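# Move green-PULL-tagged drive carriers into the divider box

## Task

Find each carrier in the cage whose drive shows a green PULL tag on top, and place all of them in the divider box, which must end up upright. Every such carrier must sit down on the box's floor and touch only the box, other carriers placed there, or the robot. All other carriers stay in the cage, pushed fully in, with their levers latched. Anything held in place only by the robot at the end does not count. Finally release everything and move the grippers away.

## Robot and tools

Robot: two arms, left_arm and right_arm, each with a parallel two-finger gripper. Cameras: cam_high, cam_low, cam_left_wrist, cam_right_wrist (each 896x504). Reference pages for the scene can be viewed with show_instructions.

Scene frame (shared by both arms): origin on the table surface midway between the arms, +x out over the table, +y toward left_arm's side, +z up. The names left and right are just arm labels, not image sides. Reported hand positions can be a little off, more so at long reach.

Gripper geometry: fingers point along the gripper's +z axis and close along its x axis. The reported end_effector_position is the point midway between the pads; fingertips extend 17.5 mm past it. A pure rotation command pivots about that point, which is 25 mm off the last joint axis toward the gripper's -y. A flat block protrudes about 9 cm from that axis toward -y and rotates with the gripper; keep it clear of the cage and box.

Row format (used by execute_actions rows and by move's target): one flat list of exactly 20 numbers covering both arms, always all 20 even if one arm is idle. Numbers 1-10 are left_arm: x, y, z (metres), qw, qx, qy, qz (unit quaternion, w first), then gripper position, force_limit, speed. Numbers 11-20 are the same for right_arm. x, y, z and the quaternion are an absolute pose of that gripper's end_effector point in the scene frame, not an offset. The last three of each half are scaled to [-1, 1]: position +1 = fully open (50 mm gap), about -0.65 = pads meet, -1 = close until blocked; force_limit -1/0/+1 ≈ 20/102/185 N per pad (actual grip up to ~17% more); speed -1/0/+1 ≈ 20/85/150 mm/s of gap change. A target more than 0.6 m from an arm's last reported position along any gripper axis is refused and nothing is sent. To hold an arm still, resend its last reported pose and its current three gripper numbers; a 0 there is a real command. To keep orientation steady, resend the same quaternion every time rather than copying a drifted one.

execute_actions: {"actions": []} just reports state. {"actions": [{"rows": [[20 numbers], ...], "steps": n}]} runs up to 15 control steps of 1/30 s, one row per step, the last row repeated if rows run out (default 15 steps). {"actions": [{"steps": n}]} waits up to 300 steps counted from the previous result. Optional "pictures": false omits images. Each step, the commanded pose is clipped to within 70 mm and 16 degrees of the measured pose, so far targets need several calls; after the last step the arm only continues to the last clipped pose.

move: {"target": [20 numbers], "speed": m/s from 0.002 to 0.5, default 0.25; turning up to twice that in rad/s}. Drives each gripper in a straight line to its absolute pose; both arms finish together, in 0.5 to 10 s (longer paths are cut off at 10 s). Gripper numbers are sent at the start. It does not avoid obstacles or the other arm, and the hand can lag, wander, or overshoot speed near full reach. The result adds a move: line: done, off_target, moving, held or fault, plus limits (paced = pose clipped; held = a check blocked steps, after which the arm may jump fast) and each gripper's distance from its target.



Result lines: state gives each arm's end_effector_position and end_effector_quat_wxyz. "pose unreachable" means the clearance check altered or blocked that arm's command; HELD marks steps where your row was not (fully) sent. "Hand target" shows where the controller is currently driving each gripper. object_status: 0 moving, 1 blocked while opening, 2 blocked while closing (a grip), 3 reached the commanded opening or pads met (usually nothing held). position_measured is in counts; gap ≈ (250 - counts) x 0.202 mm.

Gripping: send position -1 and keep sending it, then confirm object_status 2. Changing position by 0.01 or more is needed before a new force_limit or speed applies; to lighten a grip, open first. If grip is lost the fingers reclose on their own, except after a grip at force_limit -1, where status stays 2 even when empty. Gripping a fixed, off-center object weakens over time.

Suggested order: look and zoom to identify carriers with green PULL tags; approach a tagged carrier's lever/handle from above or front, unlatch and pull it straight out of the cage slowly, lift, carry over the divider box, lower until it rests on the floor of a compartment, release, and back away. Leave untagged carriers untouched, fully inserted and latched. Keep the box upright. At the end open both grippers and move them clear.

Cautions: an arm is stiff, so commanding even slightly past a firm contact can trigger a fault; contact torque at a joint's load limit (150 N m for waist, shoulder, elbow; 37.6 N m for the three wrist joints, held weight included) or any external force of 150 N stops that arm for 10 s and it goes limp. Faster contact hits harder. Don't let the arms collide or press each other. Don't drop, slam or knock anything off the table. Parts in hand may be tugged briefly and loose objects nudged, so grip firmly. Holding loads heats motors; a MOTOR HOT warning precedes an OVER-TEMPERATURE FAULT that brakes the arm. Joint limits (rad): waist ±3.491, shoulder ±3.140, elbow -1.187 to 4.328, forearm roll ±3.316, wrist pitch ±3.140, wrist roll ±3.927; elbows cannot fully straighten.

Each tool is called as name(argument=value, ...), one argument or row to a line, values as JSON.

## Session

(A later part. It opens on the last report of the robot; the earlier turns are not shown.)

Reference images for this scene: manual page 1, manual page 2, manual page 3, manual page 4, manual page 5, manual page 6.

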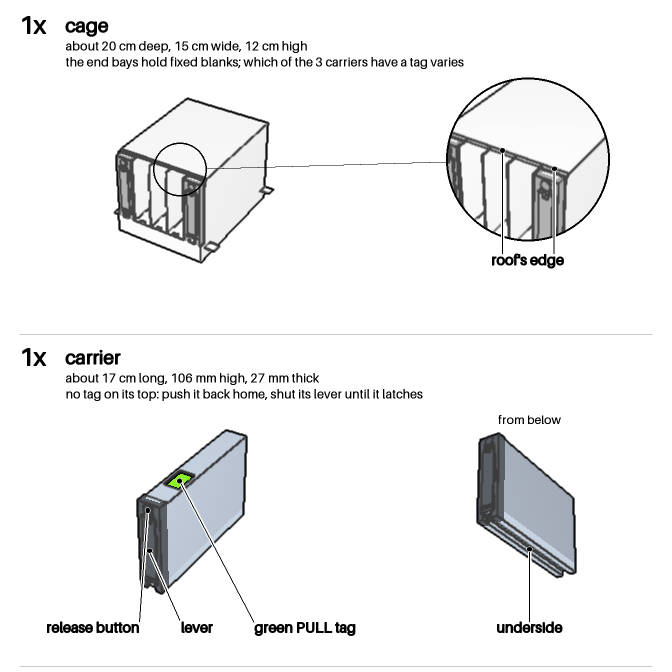

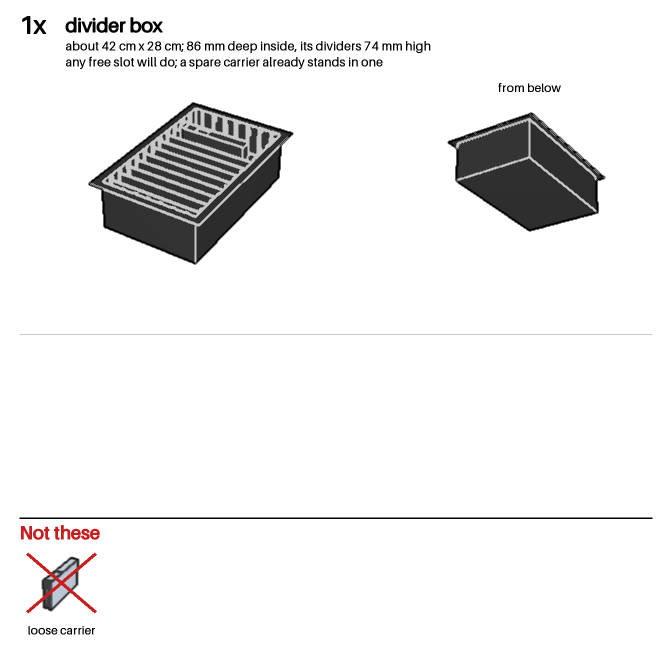

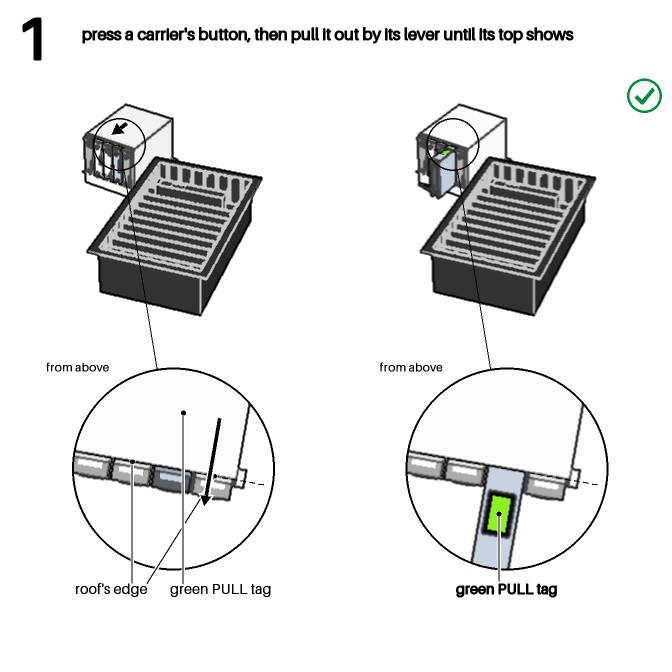

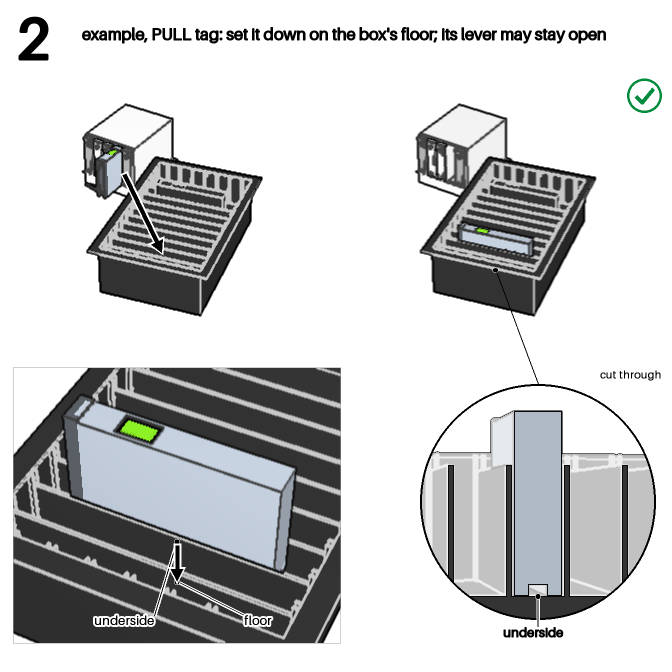

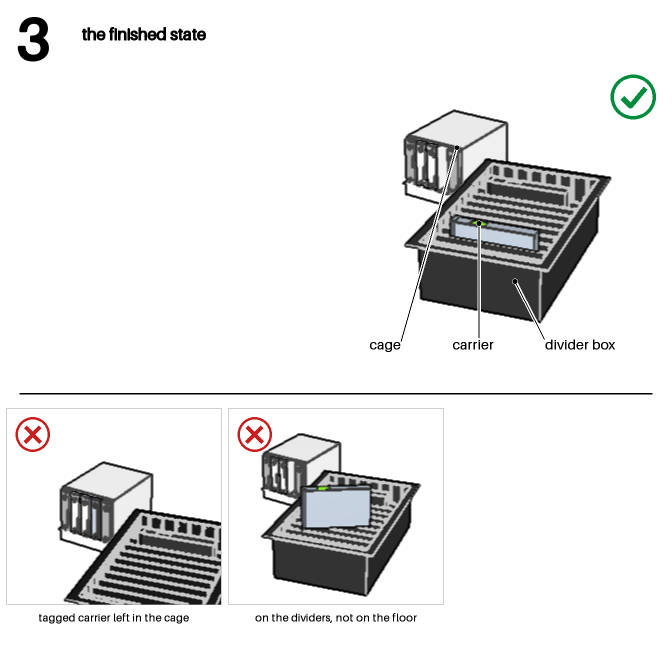

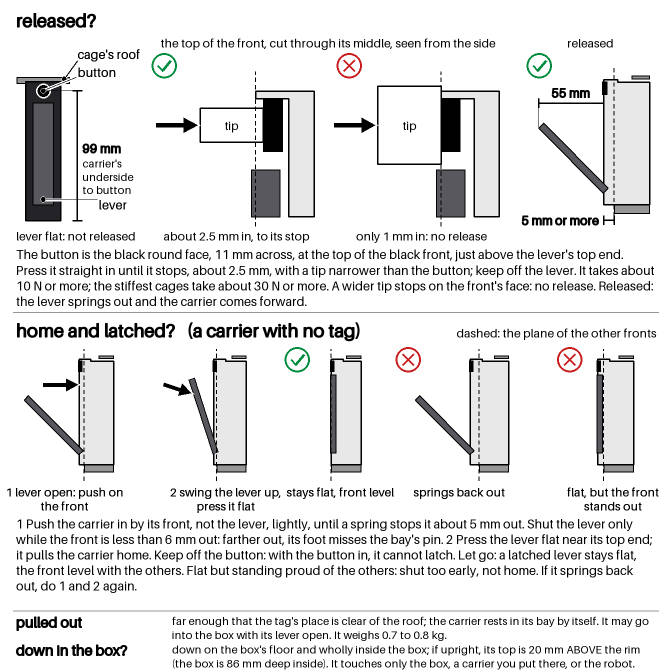

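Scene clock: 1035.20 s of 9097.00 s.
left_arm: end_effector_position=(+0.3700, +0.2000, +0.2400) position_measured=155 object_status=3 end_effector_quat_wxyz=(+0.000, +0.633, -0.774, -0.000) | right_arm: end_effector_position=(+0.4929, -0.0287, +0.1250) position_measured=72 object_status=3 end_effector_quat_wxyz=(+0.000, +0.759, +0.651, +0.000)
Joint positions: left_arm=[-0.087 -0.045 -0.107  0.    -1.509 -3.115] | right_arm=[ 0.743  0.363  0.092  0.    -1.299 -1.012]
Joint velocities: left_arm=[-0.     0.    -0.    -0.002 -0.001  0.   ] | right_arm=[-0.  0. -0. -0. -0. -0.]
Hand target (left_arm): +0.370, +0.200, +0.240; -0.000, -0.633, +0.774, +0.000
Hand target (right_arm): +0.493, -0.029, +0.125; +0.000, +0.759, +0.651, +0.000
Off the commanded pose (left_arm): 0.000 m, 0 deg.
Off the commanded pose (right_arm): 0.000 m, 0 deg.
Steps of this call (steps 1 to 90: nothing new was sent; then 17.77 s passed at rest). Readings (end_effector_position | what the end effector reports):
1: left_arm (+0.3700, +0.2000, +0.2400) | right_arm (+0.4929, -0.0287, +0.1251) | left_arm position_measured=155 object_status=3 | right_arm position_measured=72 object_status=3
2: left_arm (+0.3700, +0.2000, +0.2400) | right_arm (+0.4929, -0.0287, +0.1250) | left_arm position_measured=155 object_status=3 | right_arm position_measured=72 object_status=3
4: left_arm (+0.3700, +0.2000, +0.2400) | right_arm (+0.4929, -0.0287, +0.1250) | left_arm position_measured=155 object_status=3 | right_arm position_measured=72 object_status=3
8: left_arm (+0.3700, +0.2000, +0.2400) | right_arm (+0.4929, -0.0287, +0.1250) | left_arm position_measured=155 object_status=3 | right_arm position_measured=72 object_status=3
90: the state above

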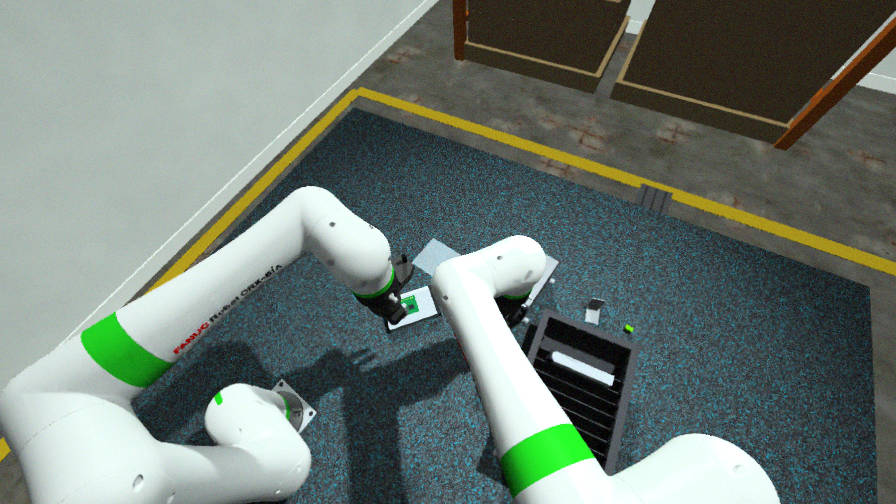

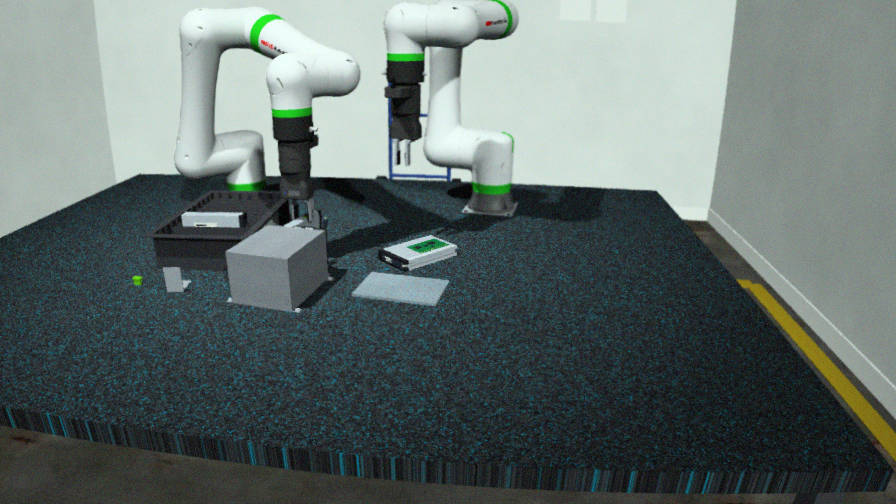

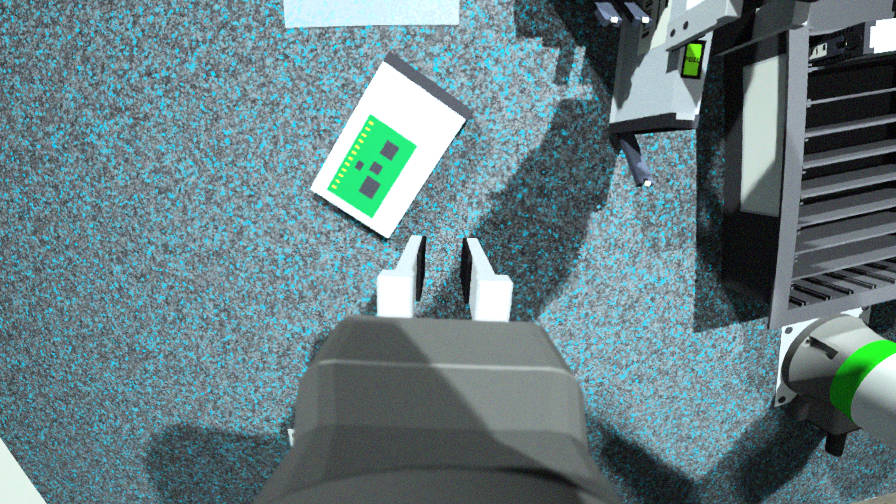

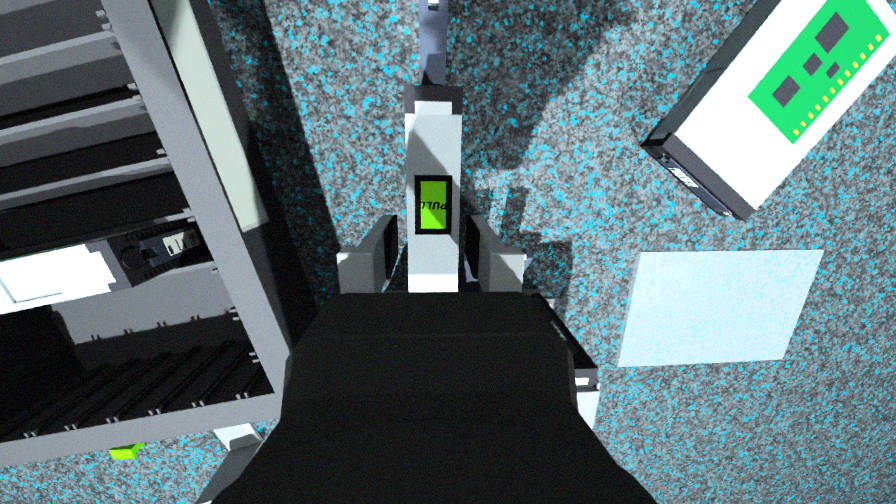

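show_instructions(
)

Reference images for this scene: manual page 1, manual page 2, manual page 3, manual page 4, manual page 5, manual page 6.

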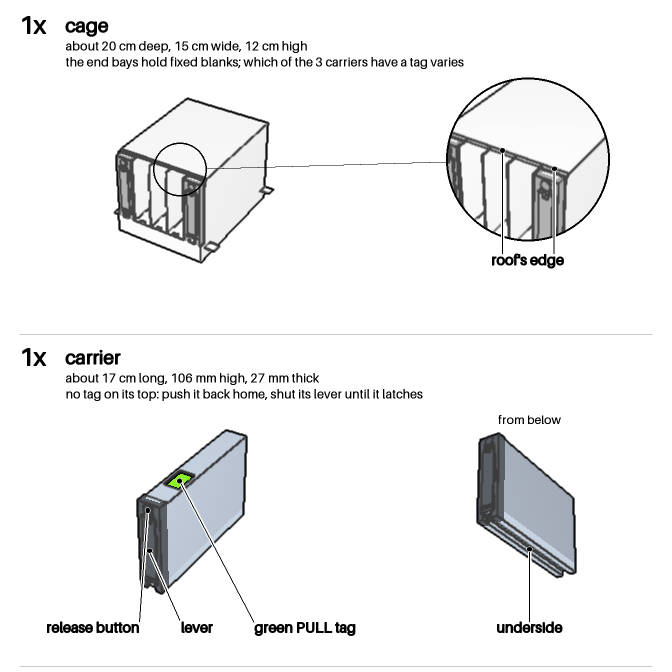

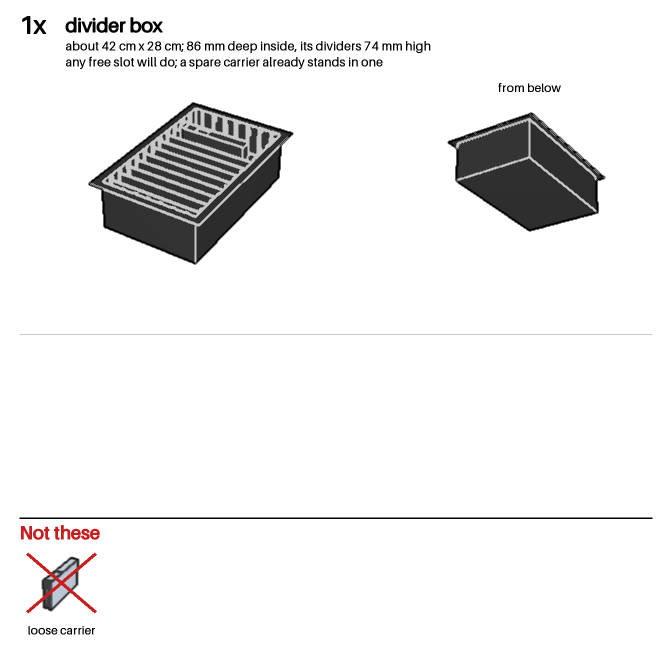

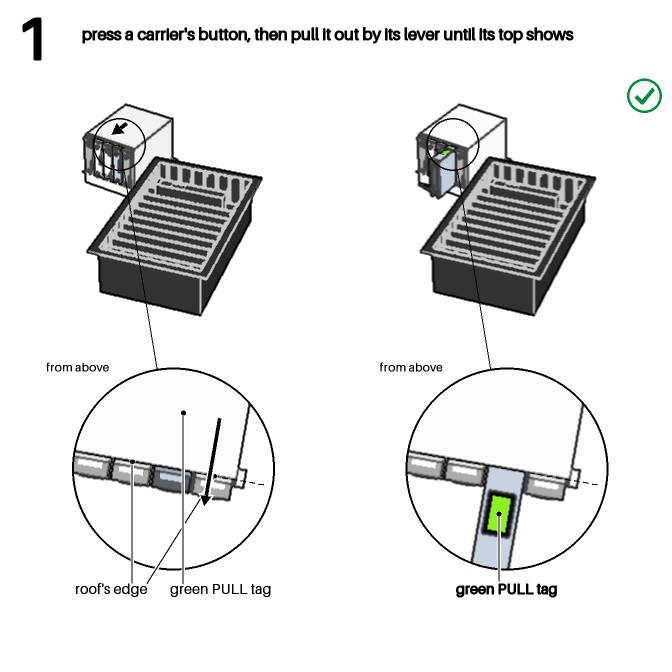

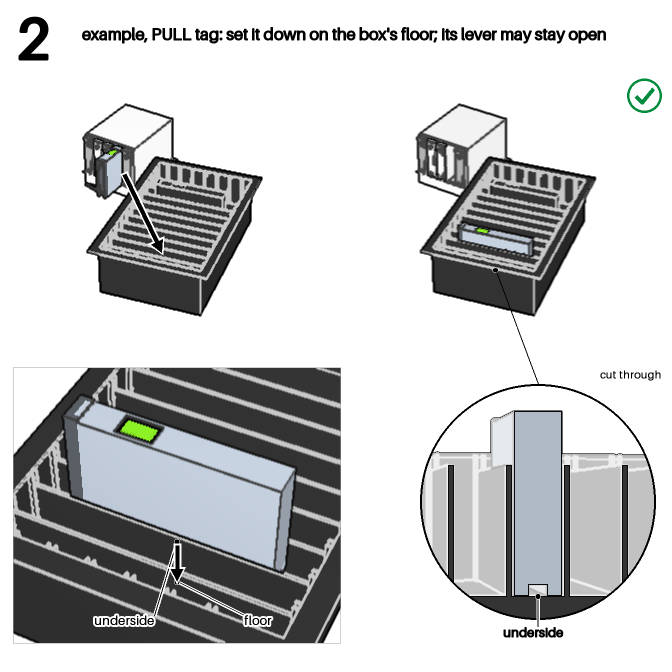

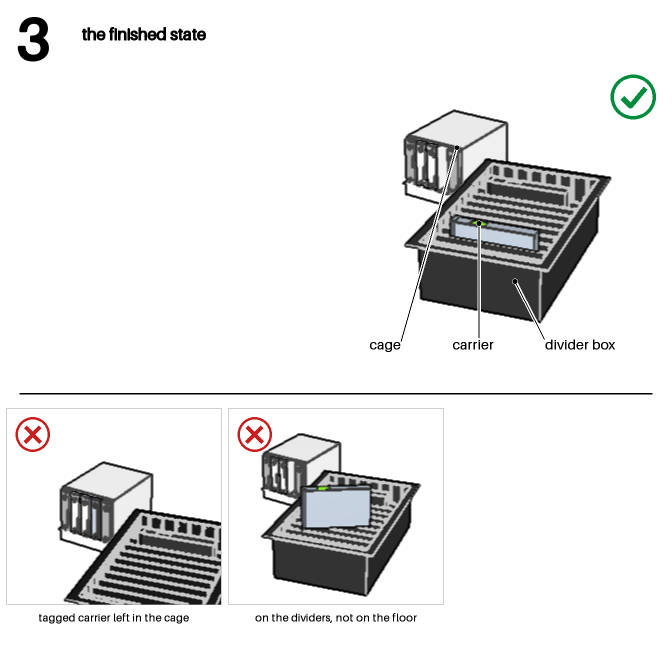

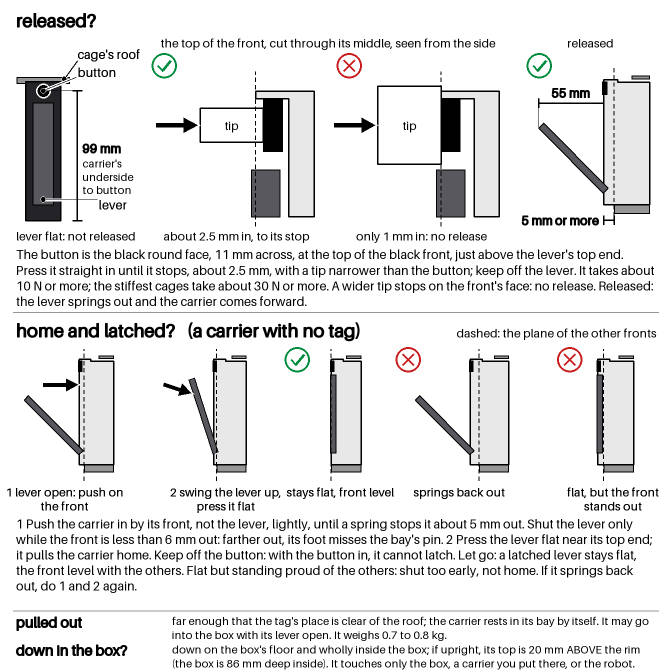

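move(
  target=[0.37,0.20,0.24,0,0.6327,-0.7744,0,-0.02,0,0.5,0.4929,-0.0287,0.106,0,0.7587,0.6514,0,0.54,0,0.5],
  speed=0.03,
)

Scene clock: 1046.93 s of 9097.00 s.
left_arm: end_effector_position=(+0.3700, +0.2000, +0.2400) position_measured=155 object_status=3 end_effector_quat_wxyz=(+0.000, +0.633, -0.774, -0.000) | right_arm: end_effector_position=(+0.4929, -0.0287, +0.1061) position_measured=72 object_status=3 end_effector_quat_wxyz=(-0.000, +0.759, +0.651, +0.000)
Joint positions: left_arm=[-0.087 -0.045 -0.107  0.    -1.509 -3.115] | right_arm=[ 0.743  0.376  0.064 -0.    -1.258 -1.012]
Joint velocities: left_arm=[ 0.001 -0.    -0.    -0.     0.001  0.001] | right_arm=[-0.001  0.001 -0.002 -0.     0.003 -0.   ]
Hand target (left_arm): +0.370, +0.200, +0.240; -0.000, -0.633, +0.774, +0.000
Hand target (right_arm): +0.493, -0.029, +0.106; -0.000, +0.759, +0.651, -0.000
Off the commanded pose (left_arm): 0.000 m, 0 deg.
Off the commanded pose (right_arm): 0.000 m, 0 deg.
After step 90, 7.83 s passed at rest.
move: done

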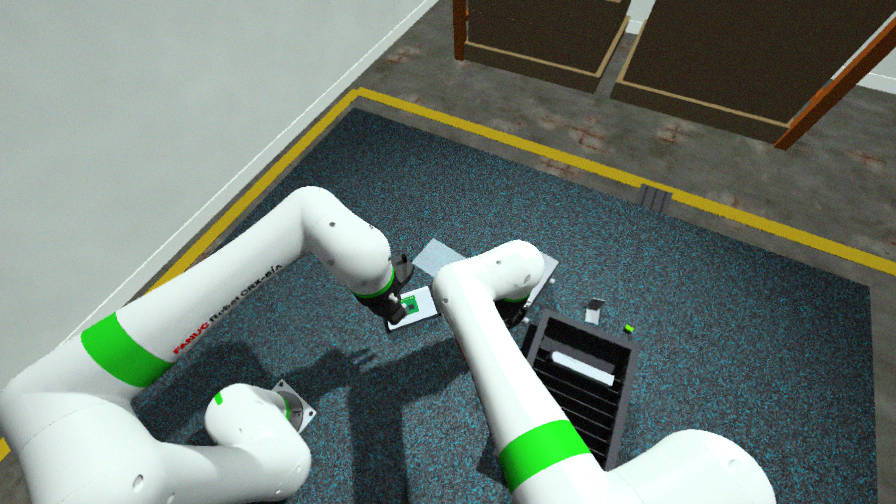

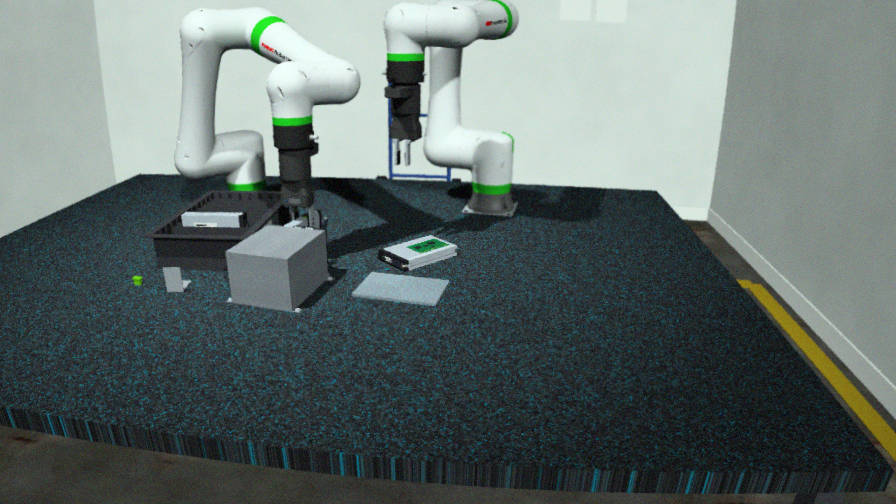

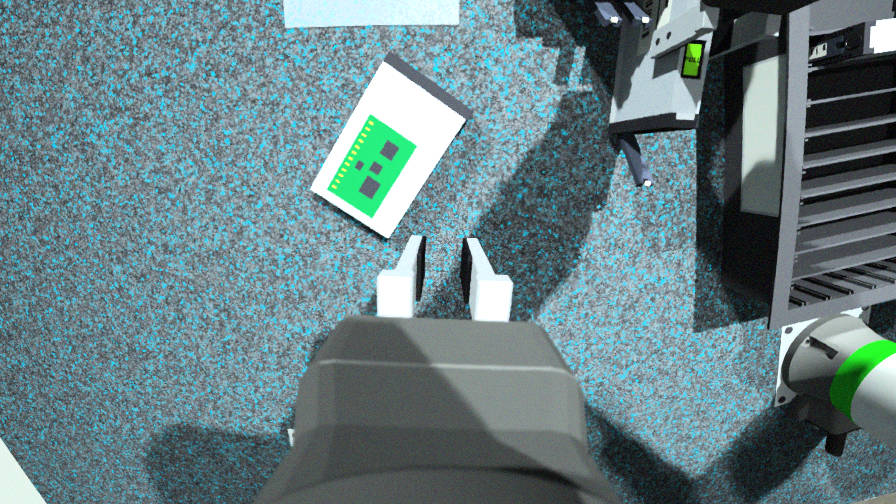

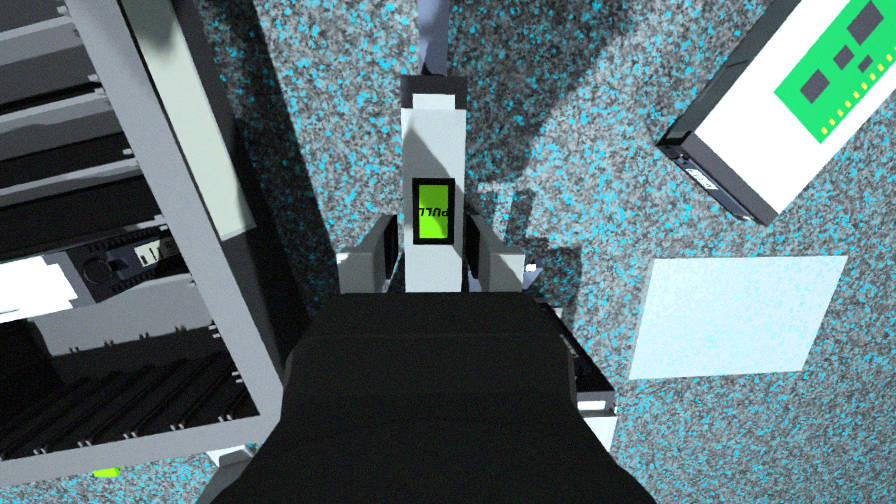

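move(
  target=[0.37,0.20,0.24,0,0.6327,-0.7744,0,-0.02,0,0.5,0.4929,-0.0287,0.105,0,0.7587,0.6514,0,-1,-0.2,-0.3],
  speed=0.01,
)

Scene clock: 1053.60 s of 9097.00 s.
left_arm: end_effector_position=(+0.3700, +0.2000, +0.2400) position_measured=155 object_status=3 end_effector_quat_wxyz=(+0.000, +0.633, -0.774, -0.000) | right_arm: end_effector_position=(+0.4929, -0.0287, +0.1052) position_measured=121 object_status=2 end_effector_quat_wxyz=(+0.000, +0.759, +0.651, +0.000)
Joint positions: left_arm=[-0.087 -0.045 -0.107 -0.    -1.509 -3.115] | right_arm=[ 0.743  0.377  0.062  0.    -1.256 -1.012]
Joint velocities: left_arm=[-0.001  0.     0.001 -0.001  0.001  0.   ] | right_arm=[ 0.     0.001 -0.    -0.     0.001 -0.   ]
Hand target (left_arm): +0.370, +0.200, +0.240; +0.000, -0.633, +0.774, +0.000
Hand target (right_arm): +0.493, -0.029, +0.105; -0.000, +0.759, +0.651, -0.000
Off the commanded pose (left_arm): 0.000 m, 0 deg.
Off the commanded pose (right_arm): 0.000 m, 0 deg.
After step 90, 2.97 s passed at rest.
move: done

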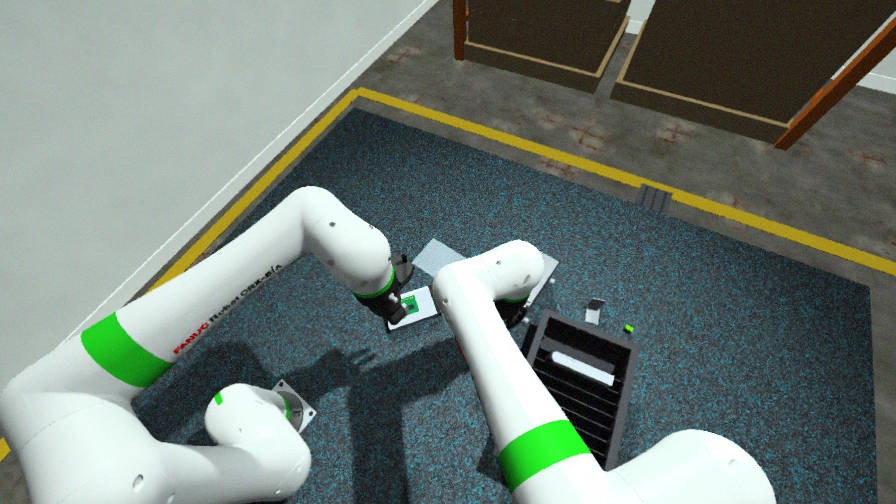

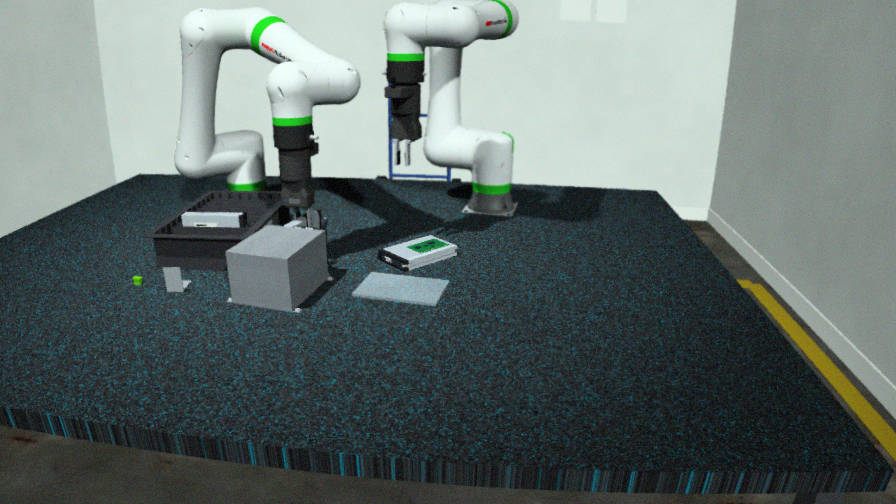

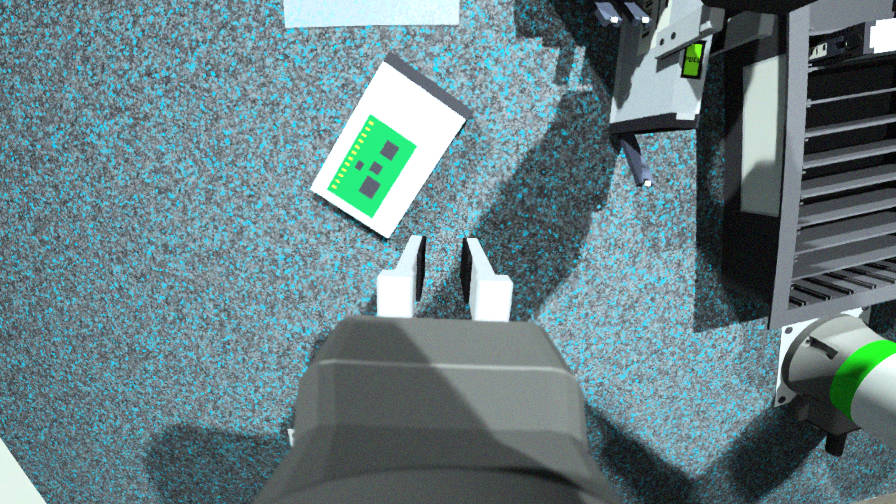

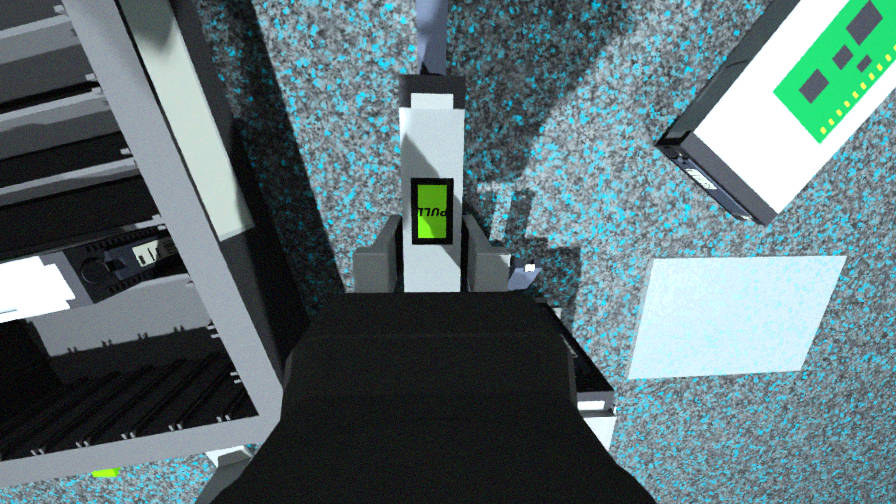

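move(
  target=[0.37,0.20,0.24,0,0.6327,-0.7744,0,-0.02,0,0.5,0.4613,-0.0239,0.106,0,0.7587,0.6514,0,-1,-0.2,-0.3],
  speed=0.025,
)

Scene clock: 1064.10 s of 9097.00 s.
left_arm: end_effector_position=(+0.3700, +0.2000, +0.2400) position_measured=155 object_status=3 end_effector_quat_wxyz=(+0.000, +0.633, -0.774, -0.000) | right_arm: end_effector_position=(+0.4614, -0.0240, +0.1060) position_measured=121 object_status=2 end_effector_quat_wxyz=(+0.000, +0.759, +0.651, +0.000)
Joint positions: left_arm=[-0.087 -0.045 -0.107 -0.    -1.509 -3.115] | right_arm=[ 0.793  0.324 -0.007  0.    -1.24  -1.062]
Joint velocities: left_arm=[-0.001 -0.    -0.     0.    -0.     0.   ] | right_arm=[ 0.003 -0.002 -0.003 -0.     0.001 -0.002]
Hand target (left_arm): +0.370, +0.200, +0.240; +0.000, -0.633, +0.774, +0.000
Hand target (right_arm): +0.461, -0.024, +0.106; +0.000, +0.759, +0.651, +0.000
Off the commanded pose (left_arm): 0.000 m, 0 deg.
Off the commanded pose (right_arm): 0.000 m, 0 deg.
After step 90, 5.97 s passed at rest.
move: done

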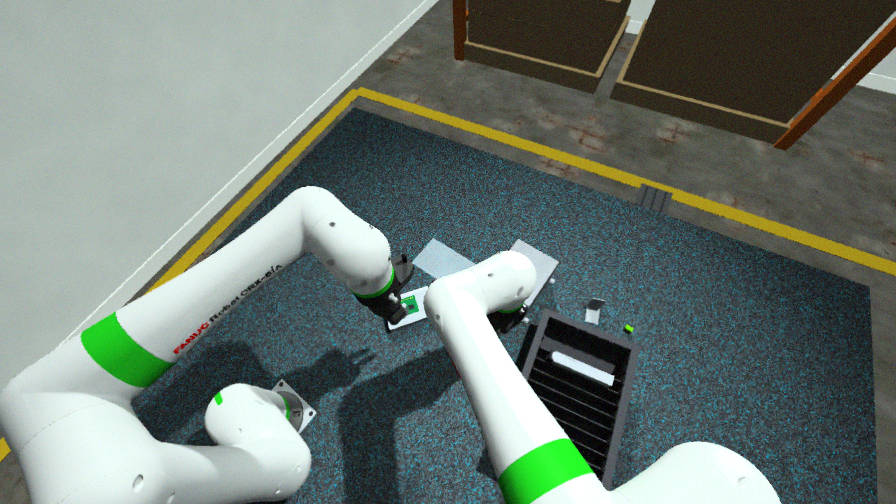

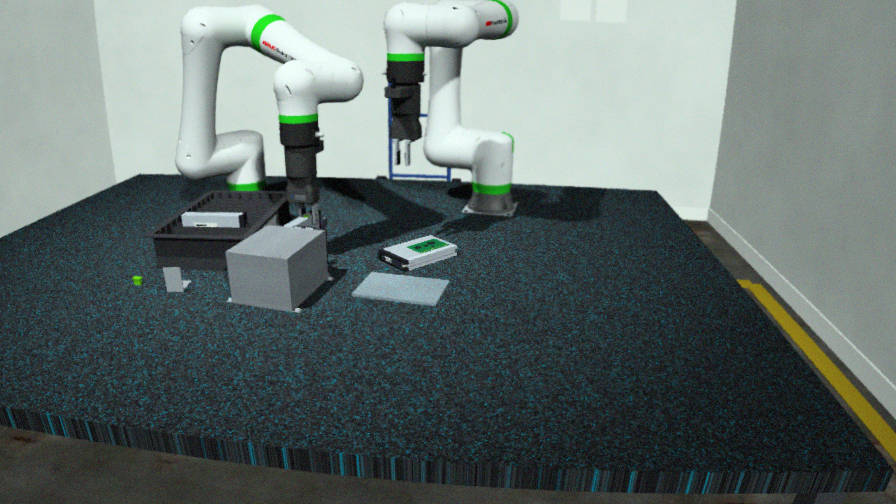

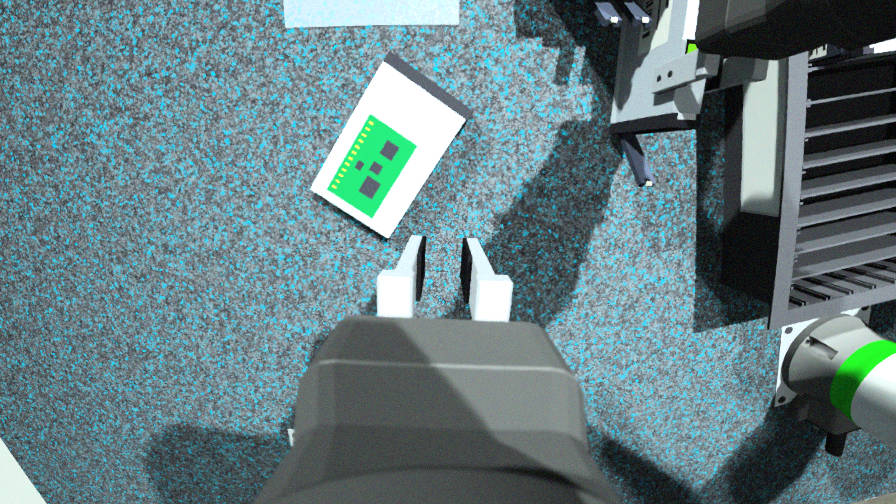

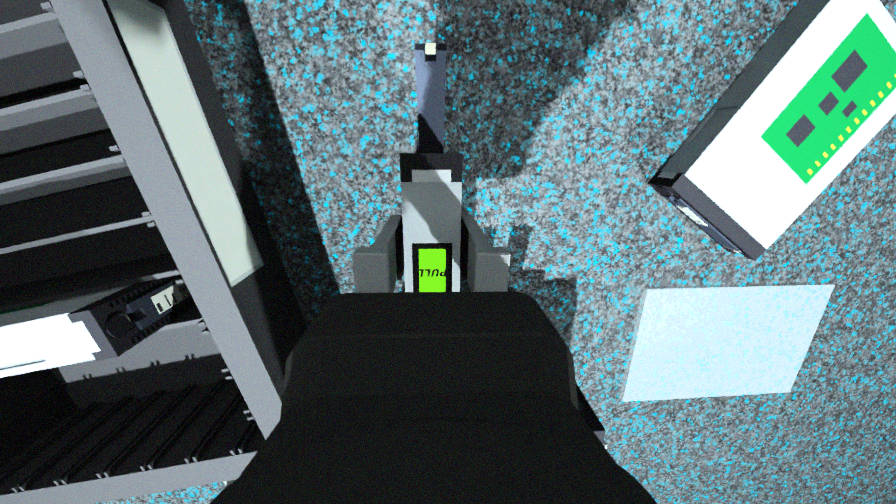

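zoom_image(
  camera="cam_right_wrist",
  region=[300,20,580,300],
)

zoom_image(
  camera="cam_left_wrist",
  region=[560,0,896,200],
)

zoom_image(
  camera="cam_low",
  region=[200,140,400,300],
)

Region (300, 20, 580, 300) of cam_right_wrist's 896x504 image, scaled by 1.800, with more detail than that image has.

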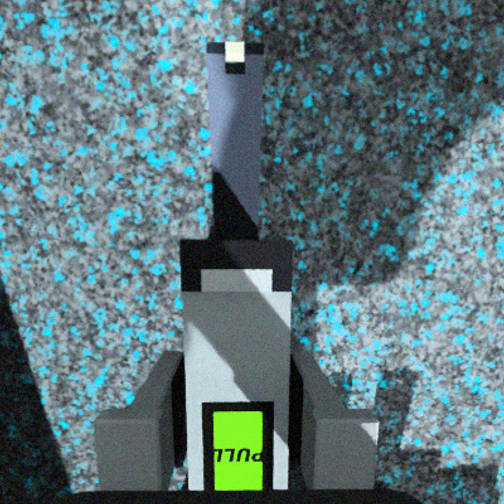

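Region (560, 0, 896, 200) of cam_left_wrist's 896x504 image, scaled by 1.500, with more detail than that image has; it fills the top 300 rows of this view, and the rest is white.

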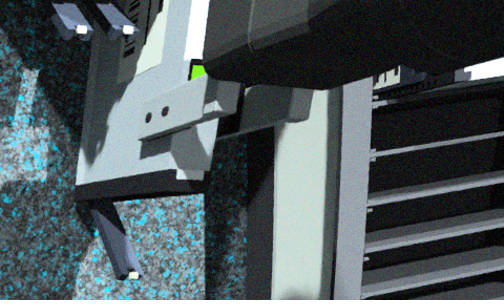

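Region (200, 140, 400, 300) of cam_low's 896x504 image, scaled by 2.520, with more detail than that image has; it fills the top 403 rows of this view, and the rest is white.

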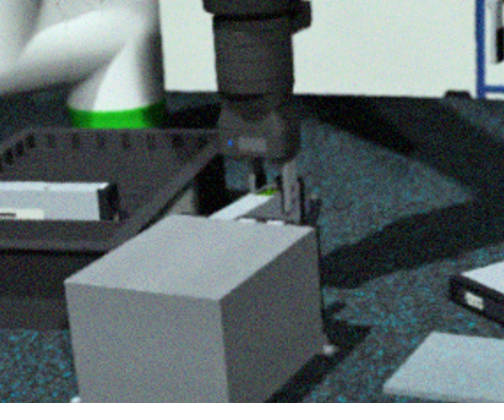

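zoom_image(
  camera="cam_left_wrist",
  region=[590,60,730,200],
)

Region (590, 60, 730, 200) of cam_left_wrist's 896x504 image, scaled by 3.600, with more detail than that image has.

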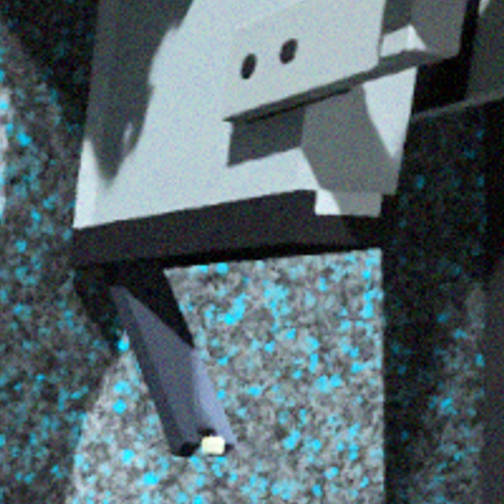

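execute_actions(
  actions=[
    {"rows": [[0.37,0.20,0.24,0,0.6327,-0.7744,0,-0.02,0,0.5,0.4613,-0.0239,0.106,0,0.7587,0.6514,0,-0.97,0.4,-0.3]], "steps": 12},
  ],
  pictures=false,
)

Scene clock: 1184.50 s of 9097.00 s.
left_arm: end_effector_position=(+0.3700, +0.2000, +0.2400) position_measured=155 object_status=3 end_effector_quat_wxyz=(+0.000, +0.633, -0.774, -0.000) | right_arm: end_effector_position=(+0.4613, -0.0239, +0.1060) position_measured=123 object_status=2 end_effector_quat_wxyz=(+0.000, +0.759, +0.651, +0.000)
Joint positions: left_arm=[-0.087 -0.045 -0.107 -0.    -1.509 -3.115] | right_arm=[ 0.793  0.324 -0.007  0.    -1.24  -1.062]
Joint velocities: left_arm=[ 0.001  0.    -0.    -0.002  0.    -0.002] | right_arm=[ 0.001 -0.     0.    -0.001 -0.    -0.   ]
Hand target (left_arm): +0.370, +0.200, +0.240; +0.000, -0.633, +0.774, +0.000
Hand target (right_arm): +0.461, -0.024, +0.106; +0.000, +0.759, +0.651, +0.000
Off the commanded pose (left_arm): 0.000 m, 0 deg.
Off the commanded pose (right_arm): 0.000 m, 0 deg.
Steps of this call (steps 1 to 90: nothing new was sent; then 117.00 s passed at rest; steps 91 to 102: all 12 steps of this action). Readings (end_effector_position | what the end effector reports):
91: left_arm (+0.3700, +0.2000, +0.2400) | right_arm (+0.4613, -0.0239, +0.1060) | left_arm position_measured=155 object_status=3 | right_arm position_measured=123 object_status=0
92: left_arm (+0.3700, +0.2000, +0.2400) | right_arm (+0.4613, -0.0239, +0.1060) | left_arm position_measured=155 object_status=3 | right_arm position_measured=123 object_status=0
94: left_arm (+0.3700, +0.2000, +0.2400) | right_arm (+0.4613, -0.0239, +0.1060) | left_arm position_measured=155 object_status=3 | right_arm position_measured=123 object_status=0
98: left_arm (+0.3700, +0.2000, +0.2400) | right_arm (+0.4613, -0.0239, +0.1060) | left_arm position_measured=155 object_status=3 | right_arm position_measured=123 object_status=2
102: the state above

move(
  target=[0.37,0.20,0.24,0,0.6327,-0.7744,0,-0.02,0,0.5,0.4701,-0.0252,0.116,-0.0331,0.7580,0.6508,-0.0284,-0.97,0.4,-0.3],
  speed=0.008,
)

Scene clock: 1191.93 s of 9097.00 s.
left_arm: end_effector_position=(+0.3700, +0.2000, +0.2400) position_measured=155 object_status=3 end_effector_quat_wxyz=(+0.000, +0.633, -0.774, -0.000) | right_arm: end_effector_position=(+0.4701, -0.0252, +0.1160) position_measured=123 object_status=2 end_effector_quat_wxyz=(-0.033, +0.758, +0.651, -0.028)
Joint positions: left_arm=[-0.087 -0.045 -0.107 -0.    -1.509 -3.115] | right_arm=[ 0.734  0.381  0.109 -0.076 -1.346 -0.984]
Joint velocities: left_arm=[-0.    -0.     0.     0.002 -0.001 -0.   ] | right_arm=[ 0.001  0.001  0.002 -0.001 -0.002  0.001]
Hand target (left_arm): +0.370, +0.200, +0.240; +0.000, -0.633, +0.774, +0.000
Hand target (right_arm): +0.470, -0.025, +0.116; -0.033, +0.758, +0.651, -0.028
Off the commanded pose (left_arm): 0.000 m, 0 deg.
Off the commanded pose (right_arm): 0.000 m, 0 deg.
move: done

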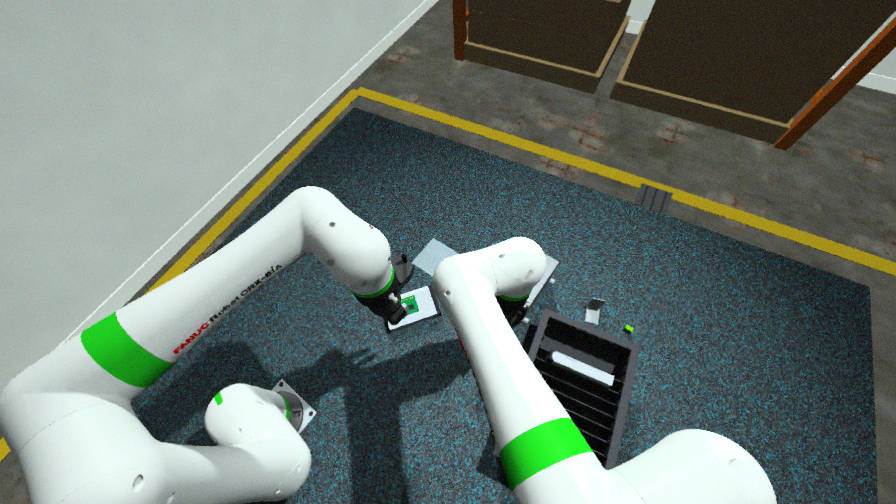

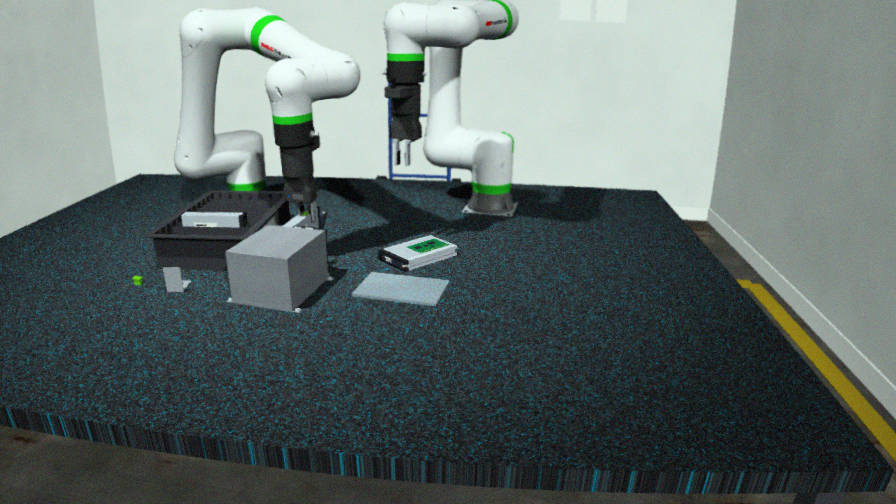

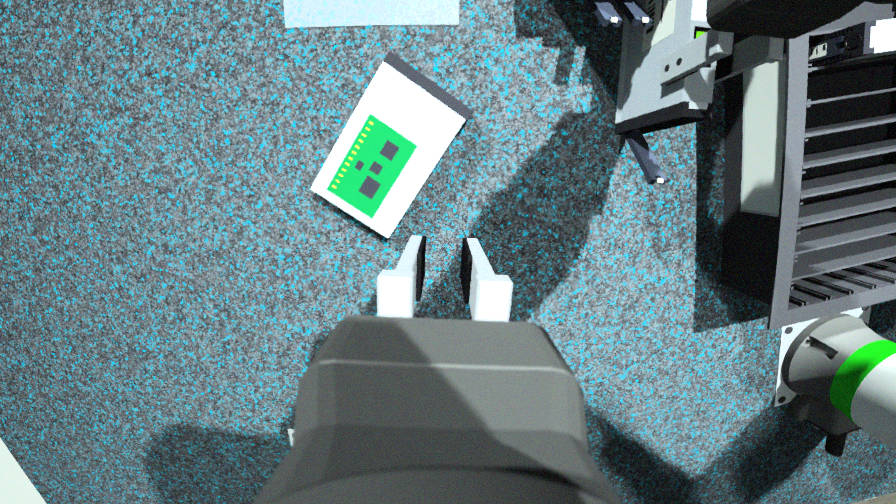

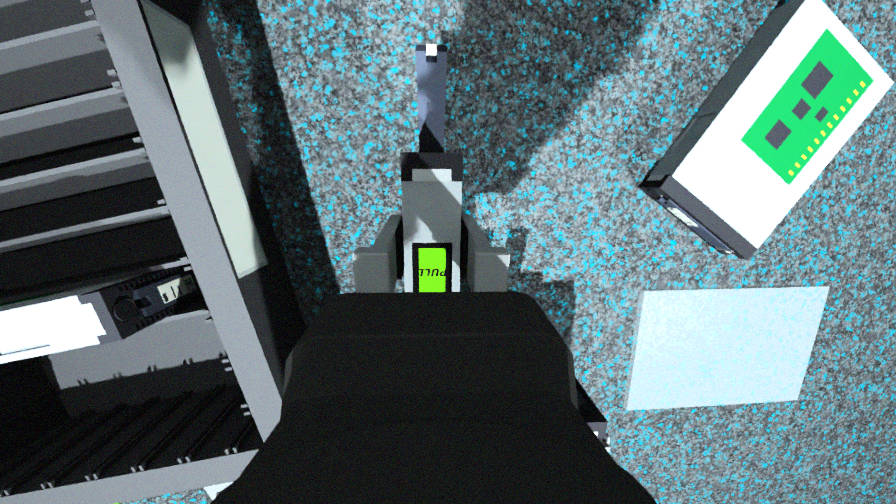

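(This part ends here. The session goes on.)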